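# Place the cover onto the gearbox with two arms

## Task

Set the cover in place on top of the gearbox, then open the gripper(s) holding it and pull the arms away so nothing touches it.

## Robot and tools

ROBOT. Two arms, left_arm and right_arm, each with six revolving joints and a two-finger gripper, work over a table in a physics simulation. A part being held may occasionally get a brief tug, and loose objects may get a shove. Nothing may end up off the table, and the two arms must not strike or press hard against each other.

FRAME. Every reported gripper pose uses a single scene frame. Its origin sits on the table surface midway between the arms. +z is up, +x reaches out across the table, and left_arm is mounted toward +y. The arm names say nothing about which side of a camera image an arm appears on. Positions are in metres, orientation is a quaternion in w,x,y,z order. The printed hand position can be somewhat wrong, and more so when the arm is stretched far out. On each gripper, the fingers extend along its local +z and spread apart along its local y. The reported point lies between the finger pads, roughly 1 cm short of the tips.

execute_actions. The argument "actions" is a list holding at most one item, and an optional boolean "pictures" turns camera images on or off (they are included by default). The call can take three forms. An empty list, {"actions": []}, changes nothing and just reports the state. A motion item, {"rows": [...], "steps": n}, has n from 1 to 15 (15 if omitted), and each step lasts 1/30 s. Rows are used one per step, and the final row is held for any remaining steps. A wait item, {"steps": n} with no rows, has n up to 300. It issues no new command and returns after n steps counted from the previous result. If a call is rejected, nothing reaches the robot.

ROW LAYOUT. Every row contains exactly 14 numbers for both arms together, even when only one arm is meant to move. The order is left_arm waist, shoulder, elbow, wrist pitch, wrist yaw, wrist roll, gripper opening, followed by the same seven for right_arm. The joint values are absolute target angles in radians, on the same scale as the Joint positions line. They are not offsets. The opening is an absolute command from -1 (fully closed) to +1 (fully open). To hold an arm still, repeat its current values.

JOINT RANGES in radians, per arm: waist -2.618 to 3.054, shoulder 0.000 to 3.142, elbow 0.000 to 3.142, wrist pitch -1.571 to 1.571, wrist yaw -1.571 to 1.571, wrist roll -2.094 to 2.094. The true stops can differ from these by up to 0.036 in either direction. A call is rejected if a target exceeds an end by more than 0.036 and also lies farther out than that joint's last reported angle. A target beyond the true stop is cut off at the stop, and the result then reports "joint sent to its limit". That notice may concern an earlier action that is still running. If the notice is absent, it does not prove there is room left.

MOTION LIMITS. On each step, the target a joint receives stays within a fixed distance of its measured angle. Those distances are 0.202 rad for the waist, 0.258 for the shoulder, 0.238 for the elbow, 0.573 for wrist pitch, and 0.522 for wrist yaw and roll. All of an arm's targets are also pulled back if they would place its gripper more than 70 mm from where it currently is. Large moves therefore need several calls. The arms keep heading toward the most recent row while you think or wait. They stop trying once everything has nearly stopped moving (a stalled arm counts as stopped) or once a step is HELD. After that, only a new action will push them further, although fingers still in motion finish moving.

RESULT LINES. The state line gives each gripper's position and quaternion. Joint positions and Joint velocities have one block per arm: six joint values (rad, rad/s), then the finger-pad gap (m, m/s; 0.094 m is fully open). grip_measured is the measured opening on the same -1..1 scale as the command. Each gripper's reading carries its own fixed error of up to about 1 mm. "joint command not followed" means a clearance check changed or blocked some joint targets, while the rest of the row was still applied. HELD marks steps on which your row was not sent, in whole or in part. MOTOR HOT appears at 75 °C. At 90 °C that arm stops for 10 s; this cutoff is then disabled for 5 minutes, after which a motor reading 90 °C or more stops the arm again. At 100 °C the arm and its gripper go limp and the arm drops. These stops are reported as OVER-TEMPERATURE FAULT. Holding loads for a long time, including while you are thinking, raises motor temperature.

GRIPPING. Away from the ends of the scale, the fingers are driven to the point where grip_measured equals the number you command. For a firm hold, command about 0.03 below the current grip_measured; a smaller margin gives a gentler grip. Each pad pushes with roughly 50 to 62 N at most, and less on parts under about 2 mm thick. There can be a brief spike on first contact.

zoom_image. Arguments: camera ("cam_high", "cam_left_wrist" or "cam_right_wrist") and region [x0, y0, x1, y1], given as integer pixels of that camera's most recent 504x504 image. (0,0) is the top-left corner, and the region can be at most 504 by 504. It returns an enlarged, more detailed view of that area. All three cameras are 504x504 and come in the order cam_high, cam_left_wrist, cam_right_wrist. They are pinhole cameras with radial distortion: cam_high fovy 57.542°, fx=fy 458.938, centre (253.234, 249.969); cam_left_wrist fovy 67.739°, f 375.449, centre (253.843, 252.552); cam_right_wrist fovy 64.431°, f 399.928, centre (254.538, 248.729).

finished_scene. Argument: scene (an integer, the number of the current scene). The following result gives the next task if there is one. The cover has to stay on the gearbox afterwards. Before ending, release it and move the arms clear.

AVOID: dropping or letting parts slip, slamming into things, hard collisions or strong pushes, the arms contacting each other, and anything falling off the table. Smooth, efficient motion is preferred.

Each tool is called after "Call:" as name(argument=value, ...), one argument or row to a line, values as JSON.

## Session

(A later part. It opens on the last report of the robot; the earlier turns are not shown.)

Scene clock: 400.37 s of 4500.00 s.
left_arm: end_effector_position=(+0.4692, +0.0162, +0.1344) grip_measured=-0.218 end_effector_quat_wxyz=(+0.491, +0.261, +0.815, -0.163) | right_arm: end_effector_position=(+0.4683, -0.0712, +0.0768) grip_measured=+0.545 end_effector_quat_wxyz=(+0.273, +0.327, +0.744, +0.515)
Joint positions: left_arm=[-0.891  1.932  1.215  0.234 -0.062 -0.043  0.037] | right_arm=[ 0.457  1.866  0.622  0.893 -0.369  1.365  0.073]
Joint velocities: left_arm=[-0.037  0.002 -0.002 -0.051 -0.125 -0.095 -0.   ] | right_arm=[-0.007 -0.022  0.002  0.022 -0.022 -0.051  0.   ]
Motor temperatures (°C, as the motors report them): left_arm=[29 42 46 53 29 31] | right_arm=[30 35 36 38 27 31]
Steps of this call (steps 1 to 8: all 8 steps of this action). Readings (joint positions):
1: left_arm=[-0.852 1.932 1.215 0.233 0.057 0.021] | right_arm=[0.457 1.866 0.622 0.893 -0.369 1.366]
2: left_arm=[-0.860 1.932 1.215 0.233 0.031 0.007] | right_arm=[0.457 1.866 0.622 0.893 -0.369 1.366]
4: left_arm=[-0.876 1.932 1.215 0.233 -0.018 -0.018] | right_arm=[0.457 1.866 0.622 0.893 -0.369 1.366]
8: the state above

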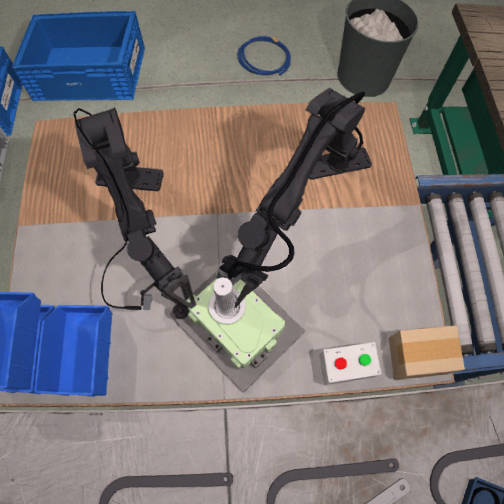

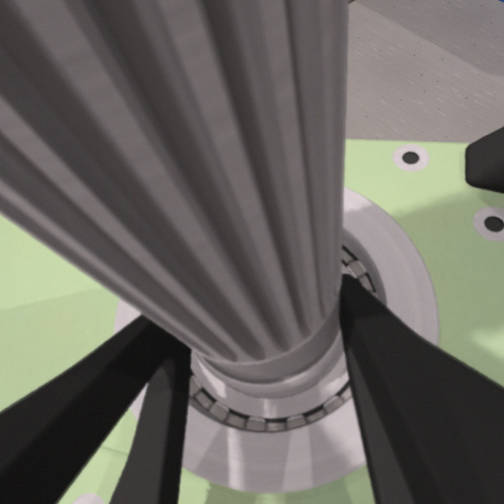

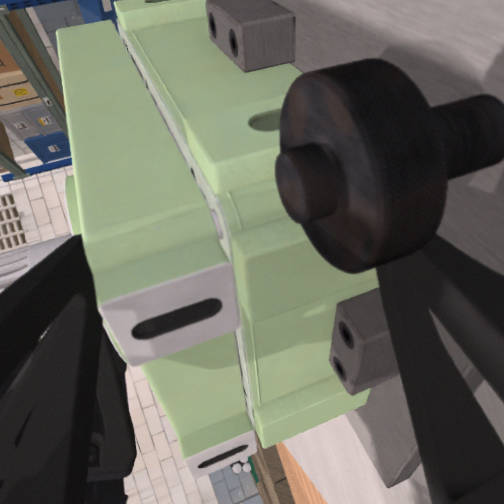

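Call:
execute_actions(
  actions=[
    {"rows":[[-0.87,1.92,1.2,0.28,0,0,1,0.46,1.87,0.65,0.89,-0.36,1.35,0.4],[-0.87,1.92,1.2,0.28,0,0,1,0.46,1.87,0.65,0.89,-0.36,1.35,0.4],[-0.87,1.92,1.2,0.28,0,0,1,0.46,1.87,0.65,0.89,-0.36,1.35,0.4],[-0.87,1.92,1.2,0.28,0,0,1,0.46,1.87,0.65,0.89,-0.36,1.35,0.4],[-0.87,1.92,1.2,0.28,0,0,1,0.46,1.87,0.65,0.89,-0.36,1.35,0.4],[-0.87,1.52,0.72,0.42,0,0,1,0.46,1.87,0.65,0.89,-0.36,1.35,0.4]]},
  ],
  pictures=false,
)

Call:
execute_actions(
  actions=[
    {"rows":[[-0.5,1.55,0.5,0.8,0.3,-1.45,1,0.46,1.87,0.65,0.89,-0.36,1.35,0.4]]},
  ],
  pictures=false,
)

Call:
execute_actions(
  actions=[
    {"rows":[[-0.5,1.8,0.5,1.03,0.3,-1.45,1,0.46,1.87,0.65,0.89,-0.36,1.35,0.4]]},
  ],
  pictures=false,
)

Call:
execute_actions(
  actions=[
    {"rows":[[-0.52,1.95,0.72,0.95,0.3,-1.45,1,0.46,1.87,0.65,0.89,-0.36,1.35,0.4]]},
  ],
)

Scene clock: 402.33 s of 4500.00 s.
left_arm: end_effector_position=(+0.3861, +0.0825, +0.1571) grip_measured=+1.000 end_effector_quat_wxyz=(+0.522, +0.274, +0.786, -0.184) | right_arm: end_effector_position=(+0.4680, -0.0709, +0.0768) grip_measured=+0.542 end_effector_quat_wxyz=(+0.274, +0.324, +0.746, +0.514)
Joint positions: left_arm=[-0.877  1.514  0.737  0.379 -0.012 -0.008  0.094] | right_arm=[ 0.457  1.866  0.622  0.893 -0.371  1.358  0.072]
Joint velocities: left_arm=[-0.017  0.066 -0.051  0.051 -0.022 -0.007  0.   ] | right_arm=[-0.002  0.002  0.007  0.051 -0.037  0.022 -0.   ]
Motor temperatures (°C, as the motors report them): left_arm=[29 42 45 53 30 31] | right_arm=[30 35 36 38 27 31]
Steps of this call (steps 1 to 30: the robot went on to your last target; steps 31 to 44: nothing new was sent; steps 45 to 59: all 15 steps of this action). Readings (joint positions):
45: left_arm=[-0.893 1.929 1.211 0.236 -0.078 -0.051] | right_arm=[0.457 1.866 0.622 0.893 -0.369 1.364]
46: left_arm=[-0.889 1.923 1.202 0.236 -0.066 -0.043] | right_arm=[0.457 1.866 0.622 0.893 -0.371 1.359]
48: left_arm=[-0.881 1.923 1.202 0.241 -0.045 -0.029] | right_arm=[0.457 1.866 0.622 0.893 -0.371 1.358]
52: left_arm=[-0.877 1.760 0.994 0.320 -0.024 -0.016] | right_arm=[0.457 1.866 0.622 0.893 -0.371 1.358]
59: the state above

Scene clock: 402.83 s of 4500.00 s.
left_arm: end_effector_position=(+0.4228, +0.1963, +0.1246) grip_measured=+1.000 end_effector_quat_wxyz=(+0.330, -0.309, +0.741, -0.496) | right_arm: end_effector_position=(+0.4680, -0.0709, +0.0768) grip_measured=+0.542 end_effector_quat_wxyz=(+0.274, +0.324, +0.746, +0.514)
Joint positions: left_arm=[-0.491  1.565  0.5    0.759  0.276 -1.294  0.094] | right_arm=[ 0.457  1.866  0.622  0.893 -0.371  1.358  0.072]
Joint velocities: left_arm=[ 0.017 -0.017  0.002  0.139  0.139 -1.018  0.   ] | right_arm=[-0.012 -0.012 -0.002  0.022  0.007  0.037 -0.001]
Motor temperatures (°C, as the motors report them): left_arm=[29 42 45 53 30 31] | right_arm=[30 35 36 38 27 31]
Steps of this call (steps 1 to 15: all 15 steps of this action). Readings (joint positions):
1: left_arm=[-0.853 1.518 0.702 0.452 0.045 -0.081] | right_arm=[0.457 1.866 0.622 0.893 -0.371 1.358]
2: left_arm=[-0.804 1.518 0.644 0.550 0.110 -0.179] | right_arm=[0.457 1.866 0.622 0.893 -0.371 1.358]
4: left_arm=[-0.664 1.532 0.553 0.635 0.181 -0.375] | right_arm=[0.457 1.866 0.622 0.893 -0.371 1.358]
8: left_arm=[-0.491 1.565 0.500 0.679 0.221 -0.775] | right_arm=[0.457 1.866 0.622 0.893 -0.371 1.358]
15: the state above

Scene clock: 403.33 s of 4500.00 s.
left_arm: end_effector_position=(+0.4359, +0.1896, +0.0768) grip_measured=+1.000 end_effector_quat_wxyz=(+0.283, -0.363, +0.720, -0.519) | right_arm: end_effector_position=(+0.4680, -0.0709, +0.0768) grip_measured=+0.542 end_effector_quat_wxyz=(+0.274, +0.324, +0.746, +0.514)
Joint positions: left_arm=[-0.491  1.822  0.508  0.995  0.291 -1.444  0.094] | right_arm=[ 0.457  1.866  0.622  0.893 -0.371  1.358  0.072]
Joint velocities: left_arm=[ 0.012  0.007 -0.017  0.125  0.095 -0.066  0.   ] | right_arm=[-0.007  0.002 -0.022 -0.022  0.007 -0.051  0.   ]
Motor temperatures (°C, as the motors report them): left_arm=[29 42 45 53 30 31] | right_arm=[30 36 36 38 27 31]
Steps of this call (steps 1 to 15: all 15 steps of this action). Readings (joint positions):
1: left_arm=[-0.491 1.592 0.500 0.802 0.281 -1.326] | right_arm=[0.457 1.866 0.622 0.893 -0.371 1.358]
2: left_arm=[-0.491 1.649 0.506 0.876 0.284 -1.349] | right_arm=[0.457 1.866 0.622 0.893 -0.371 1.358]
4: left_arm=[-0.491 1.754 0.508 0.935 0.286 -1.385] | right_arm=[0.457 1.866 0.622 0.893 -0.371 1.358]
8: left_arm=[-0.491 1.822 0.508 0.939 0.289 -1.425] | right_arm=[0.457 1.866 0.622 0.893 -0.371 1.358]
15: the state above

Scene clock: 403.83 s of 4500.00 s.
left_arm: end_effector_position=(+0.4777, +0.1661, +0.0822) grip_measured=+1.000 end_effector_quat_wxyz=(+0.285, -0.350, +0.716, -0.533) | right_arm: end_effector_position=(+0.4680, -0.0709, +0.0768) grip_measured=+0.542 end_effector_quat_wxyz=(+0.274, +0.324, +0.746, +0.514)
Joint positions: left_arm=[-0.511  1.949  0.698  0.965  0.293 -1.45   0.094] | right_arm=[ 0.457  1.866  0.622  0.893 -0.371  1.358  0.072]
Joint velocities: left_arm=[ 0.012 -0.017  0.002 -0.007 -0.007  0.007  0.   ] | right_arm=[ 0.002 -0.007 -0.012 -0.022  0.022 -0.022 -0.   ]
Motor temperatures (°C, as the motors report them): left_arm=[29 42 45 53 30 31] | right_arm=[30 36 36 38 27 31]
Steps of this call (steps 1 to 15: all 15 steps of this action). Readings (joint positions):
1: left_arm=[-0.493 1.836 0.531 0.987 0.292 -1.446] | right_arm=[0.457 1.866 0.622 0.893 -0.371 1.358]
2: left_arm=[-0.497 1.875 0.584 0.975 0.292 -1.447] | right_arm=[0.457 1.866 0.622 0.893 -0.371 1.358]
4: left_arm=[-0.506 1.937 0.675 0.973 0.292 -1.448] | right_arm=[0.457 1.866 0.622 0.893 -0.371 1.358]
8: left_arm=[-0.511 1.949 0.698 0.972 0.293 -1.449] | right_arm=[0.457 1.866 0.622 0.893 -0.371 1.358]
15: the state above

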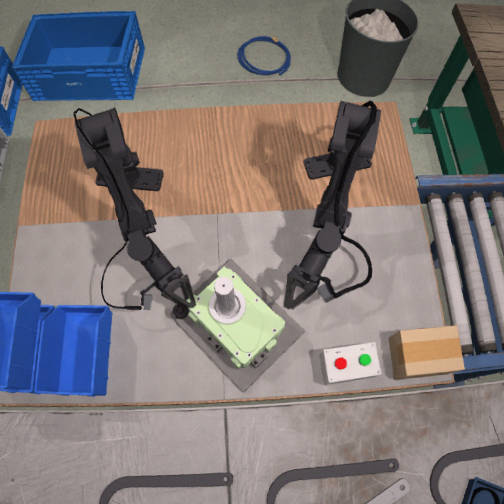

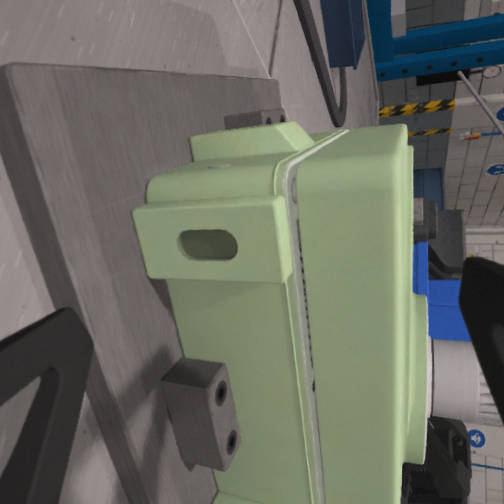

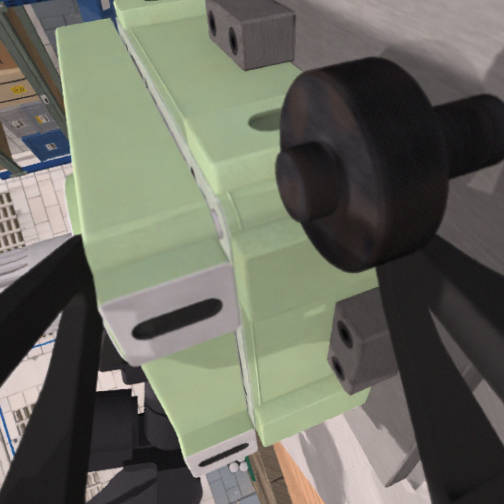

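Gap ~2 mm here. Clamp it.

Call:
execute_actions(
  actions=[
    {"rows":[[-0.54,2.09,0.92,0.87,0.3,-1.45,1,0.46,1.87,0.65,0.89,-0.36,1.35,0.4]]},
  ],
  pictures=false,
)

Call:
execute_actions(
  actions=[
    {"rows":[[-0.56,2.13,0.98,0.87,0.3,-1.45,0.9,0.46,1.87,0.65,0.89,-0.36,1.35,0.4],[-0.56,2.13,0.98,0.87,0.3,-1.45,0.85,0.46,1.87,0.65,0.89,-0.36,1.35,0.4],[-0.56,2.13,0.98,0.87,0.3,-1.45,0.8,0.46,1.87,0.65,0.89,-0.36,1.35,0.4],[-0.56,2.13,0.98,0.87,0.3,-1.45,0.75,0.46,1.87,0.65,0.89,-0.36,1.35,0.4],[-0.56,2.13,0.98,0.87,0.3,-1.45,0.7,0.46,1.87,0.65,0.89,-0.36,1.35,0.4],[-0.56,2.13,0.98,0.87,0.3,-1.45,0.65,0.46,1.87,0.65,0.89,-0.36,1.35,0.4],[-0.56,2.13,0.98,0.87,0.3,-1.45,0.6,0.46,1.87,0.65,0.89,-0.36,1.35,0.4]]},
  ],
)

Scene clock: 405.30 s of 4500.00 s.
left_arm: end_effector_position=(+0.5158, +0.1444, +0.0725) grip_measured=+1.000 end_effector_quat_wxyz=(+0.278, -0.346, +0.720, -0.533) | right_arm: end_effector_position=(+0.4680, -0.0708, +0.0768) grip_measured=+0.542 end_effector_quat_wxyz=(+0.274, +0.324, +0.746, +0.514)
Joint positions: left_arm=[-0.527  2.087  0.891  0.903  0.293 -1.45   0.094] | right_arm=[ 0.457  1.866  0.622  0.893 -0.371  1.358  0.072]
Joint velocities: left_arm=[ 0.002  0.002 -0.002 -0.051 -0.022  0.022  0.   ] | right_arm=[ 0.002 -0.002 -0.007 -0.022 -0.066  0.022  0.001]
Motor temperatures (°C, as the motors report them): left_arm=[29 42 45 53 30 31] | right_arm=[30 36 36 38 27 31]
Steps of this call (steps 1 to 15: the robot went on to your last target; steps 16 to 29: nothing new was sent; steps 30 to 44: all 15 steps of this action). Readings (joint positions):
30: left_arm=[-0.512 1.965 0.723 0.950 0.294 -1.450] | right_arm=[0.457 1.866 0.622 0.893 -0.371 1.358]
31: left_arm=[-0.516 2.005 0.783 0.933 0.294 -1.450] | right_arm=[0.457 1.866 0.622 0.893 -0.371 1.358]
33: left_arm=[-0.525 2.073 0.877 0.921 0.294 -1.450] | right_arm=[0.457 1.866 0.622 0.893 -0.371 1.358]
37: left_arm=[-0.527 2.087 0.891 0.903 0.292 -1.450] | right_arm=[0.457 1.866 0.622 0.893 -0.371 1.358]
44: the state above

Scene clock: 405.80 s of 4500.00 s.
left_arm: end_effector_position=(+0.5183, +0.1440, +0.0731) grip_measured=+0.614 end_effector_quat_wxyz=(+0.288, -0.335, +0.731, -0.520) | right_arm: end_effector_position=(+0.4676, -0.0709, +0.0758) grip_measured=+0.491 end_effector_quat_wxyz=(+0.272, +0.325, +0.746, +0.513)
Joint positions: left_arm=[-0.53   2.08   0.909  0.861  0.283 -1.406  0.076] | right_arm=[ 0.457  1.866  0.622  0.888 -0.371  1.359  0.07 ]
Joint velocities: left_arm=[-0.002 -0.007  0.002 -0.081 -0.081 -0.037 -0.001] | right_arm=[ 0.007 -0.002 -0.017  0.007  0.037 -0.051 -0.   ]
Motor temperatures (°C, as the motors report them): left_arm=[29 42 45 53 30 31] | right_arm=[30 36 36 38 27 31]
Steps of this call (steps 1 to 15: all 15 steps of this action). Readings (joint positions):
1: left_arm=[-0.529 2.092 0.899 0.899 0.293 -1.450] | right_arm=[0.457 1.866 0.622 0.893 -0.371 1.358]
2: left_arm=[-0.530 2.095 0.907 0.888 0.292 -1.446] | right_arm=[0.457 1.866 0.622 0.892 -0.372 1.358]
4: left_arm=[-0.530 2.095 0.909 0.878 0.291 -1.435] | right_arm=[0.457 1.866 0.622 0.888 -0.371 1.359]
8: left_arm=[-0.530 2.080 0.909 0.862 0.284 -1.409] | right_arm=[0.457 1.866 0.622 0.888 -0.371 1.359]
15: the state above

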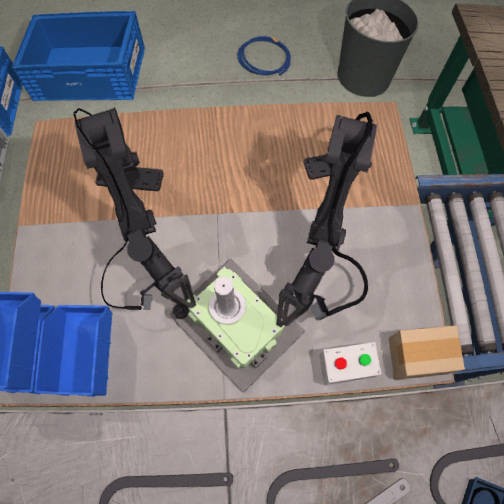

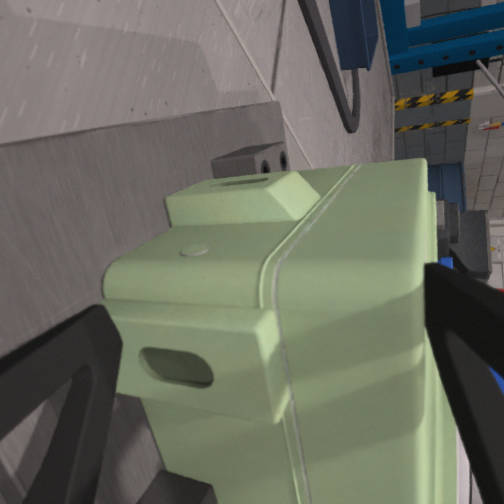

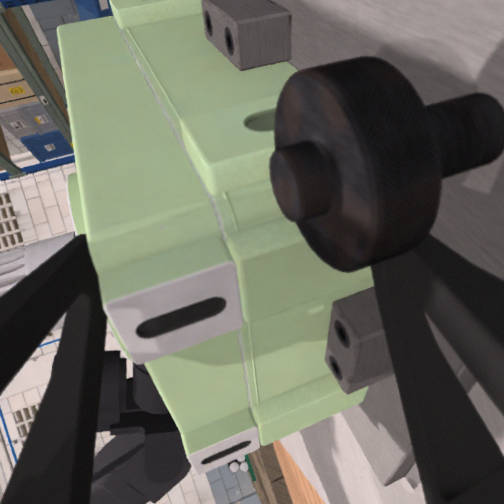

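Seated. Release and retreat.

Call:
execute_actions(
  actions=[
    {"rows":[[-0.53,2.07,0.91,0.87,0.3,-1.45,1,0.457,1.86,0.63,0.89,-0.36,1.35,1],[-0.53,2.07,0.91,0.87,0.3,-1.45,1,0.457,1.86,0.63,0.89,-0.36,1.35,1],[-0.53,2.07,0.91,0.87,0.3,-1.45,1,0.457,1.86,0.63,0.89,-0.36,1.35,1],[-0.53,2.07,0.91,0.87,0.3,-1.45,1,0.457,1.86,0.63,0.89,-0.36,1.35,1],[-0.53,2.07,0.91,0.87,0.3,-1.45,1,0.457,1.86,0.63,0.89,-0.36,1.35,1],[-0.51,1.94,0.72,0.95,0.3,-1.45,1,0.44,1.76,0.46,1.0,-0.33,1.35,1],[-0.51,1.94,0.72,0.95,0.3,-1.45,1,0.44,1.76,0.46,1.0,-0.33,1.35,1],[-0.51,1.94,0.72,0.95,0.3,-1.45,1,0.44,1.76,0.46,1.0,-0.33,1.35,1],[-0.51,1.94,0.72,0.95,0.3,-1.45,1,0.44,1.76,0.46,1.0,-0.33,1.35,1],[-0.5,1.78,0.5,1.03,0.3,-1.45,1,0.43,1.7,0.36,1.04,-0.33,1.35,1]]},
  ],
  pictures=false,
)

Call:
execute_actions(
  actions=[
    {"rows":[[-0.2,1.0,0.3,0.6,0,0,1,0.2,1.0,0.3,0.6,0,0,1]]},
  ],
  pictures=false,
)

Call:
execute_actions(
  actions=[
    {"steps":15},
  ],
)

Call:
finished_scene(
  scene=1,
)

Scene clock: 407.83 s of 4500.00 s.
left_arm: end_effector_position=(+0.4317, +0.1816, +0.0835) grip_measured=+1.000 end_effector_quat_wxyz=(+0.277, -0.355, +0.722, -0.525) | right_arm: end_effector_position=(+0.4153, -0.0993, +0.0679) grip_measured=+1.000 end_effector_quat_wxyz=(+0.285, +0.342, +0.742, +0.501)
Joint positions: left_arm=[-0.51   1.794  0.508  0.972  0.293 -1.448  0.094] | right_arm=[ 0.437  1.727  0.371  0.992 -0.34   1.358  0.094]
Joint velocities: left_arm=[ 0.002  0.002 -0.022  0.198 -0.022 -0.022  0.   ] | right_arm=[-0.017 -0.007 -0.007  0.125 -0.007 -0.022  0.   ]
Motor temperatures (°C, as the motors report them): left_arm=[29 42 45 53 30 31] | right_arm=[30 36 36 38 27 31]
Steps of this call (steps 1 to 15: the robot went on to your last target; steps 16 to 46: nothing new was sent; steps 47 to 61: all 15 steps of this action). Readings (joint positions):
47: left_arm=[-0.527 2.075 0.907 0.860 0.283 -1.410] | right_arm=[0.457 1.866 0.622 0.889 -0.371 1.358]
48: left_arm=[-0.527 2.075 0.907 0.860 0.283 -1.418] | right_arm=[0.457 1.866 0.622 0.889 -0.369 1.358]
50: left_arm=[-0.527 2.075 0.907 0.860 0.288 -1.430] | right_arm=[0.457 1.866 0.622 0.888 -0.368 1.358]
54: left_arm=[-0.524 1.994 0.781 0.894 0.290 -1.441] | right_arm=[0.451 1.807 0.521 0.939 -0.352 1.358]
61: the state above

Scene clock: 408.33 s of 4500.00 s.
left_arm: end_effector_position=(+0.3871, +0.3602, +0.2250) grip_measured=+1.000 end_effector_quat_wxyz=(+0.692, -0.077, +0.711, -0.096) | right_arm: end_effector_position=(+0.4018, -0.2477, +0.2228) grip_measured=+1.000 end_effector_quat_wxyz=(+0.691, +0.044, +0.719, +0.069)
Joint positions: left_arm=[-0.2    0.991  0.306  0.662  0.02  -0.244  0.094] | right_arm=[ 0.197  0.995  0.312  0.646 -0.018  0.161  0.094]
Joint velocities: left_arm=[ 0.007  0.007 -0.002 -0.198 -0.022  1.59   0.   ] | right_arm=[-0.012 -0.002 -0.007 -0.344 -0.007 -1.033  0.   ]
Motor temperatures (°C, as the motors report them): left_arm=[29 42 45 53 30 31] | right_arm=[30 36 36 38 27 31]
Steps of this call (steps 1 to 15: all 15 steps of this action). Readings (joint positions):
1: left_arm=[-0.500 1.778 0.497 0.952 0.280 -1.406] | right_arm=[0.423 1.706 0.370 0.954 -0.319 1.305]
2: left_arm=[-0.473 1.737 0.468 0.915 0.257 -1.350] | right_arm=[0.384 1.658 0.359 0.893 -0.282 1.234]
4: left_arm=[-0.386 1.632 0.400 0.836 0.202 -1.223] | right_arm=[0.278 1.528 0.334 0.788 -0.194 1.065]
8: left_arm=[-0.210 1.333 0.312 0.674 0.076 -0.861] | right_arm=[0.197 1.191 0.312 0.660 -0.066 0.675]
15: the state above

Scene clock: 408.83 s of 4500.00 s.
left_arm: end_effector_position=(+0.3868, +0.3623, +0.2124) grip_measured=+1.000 end_effector_quat_wxyz=(+0.681, +0.001, +0.733, -0.011) | right_arm: end_effector_position=(+0.4013, -0.2499, +0.2135) grip_measured=+1.000 end_effector_quat_wxyz=(+0.680, -0.005, +0.733, +0.013)
Joint positions: left_arm=[-0.2    0.994  0.306  0.615  0.008 -0.014  0.094] | right_arm=[ 0.197  0.995  0.312  0.609 -0.006  0.011  0.094]
Joint velocities: left_arm=[-0.002 -0.007  0.017 -0.022 -0.051  0.081  0.   ] | right_arm=[-0.007 -0.007  0.002 -0.051 -0.037 -0.022  0.   ]
Motor temperatures (°C, as the motors report them): left_arm=[29 42 45 53 30 31] | right_arm=[30 35 36 38 27 31]
Steps of this call (steps 1 to 15: the robot went on to your last target). Readings (joint positions):
1: left_arm=[-0.200 0.992 0.306 0.652 0.018 -0.197] | right_arm=[0.197 0.995 0.312 0.637 -0.016 0.129]
2: left_arm=[-0.200 0.993 0.306 0.642 0.016 -0.158] | right_arm=[0.197 0.995 0.312 0.631 -0.014 0.104]
4: left_arm=[-0.200 0.994 0.306 0.630 0.013 -0.103] | right_arm=[0.197 0.995 0.312 0.621 -0.011 0.069]
8: left_arm=[-0.200 0.994 0.306 0.619 0.010 -0.045] | right_arm=[0.197 0.995 0.312 0.613 -0.008 0.032]
15: the state above

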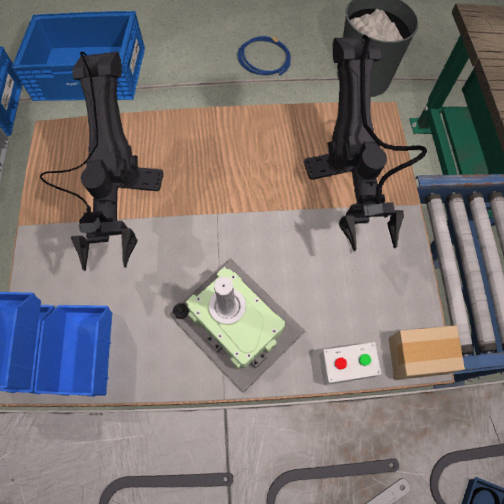

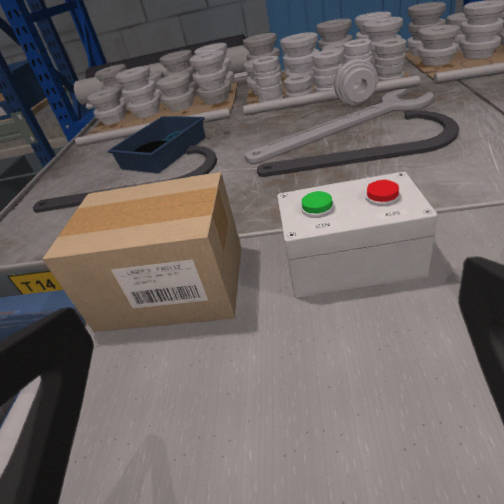

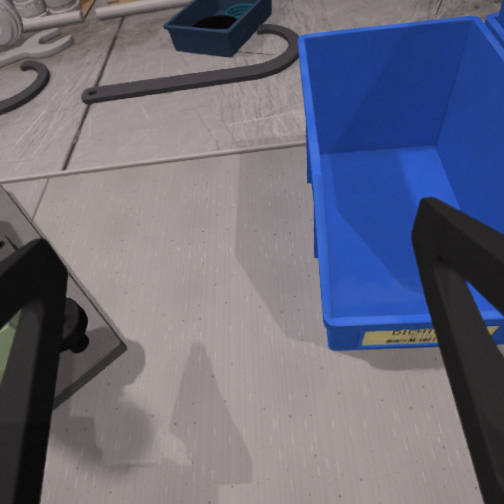

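The scene is finished: the task was done.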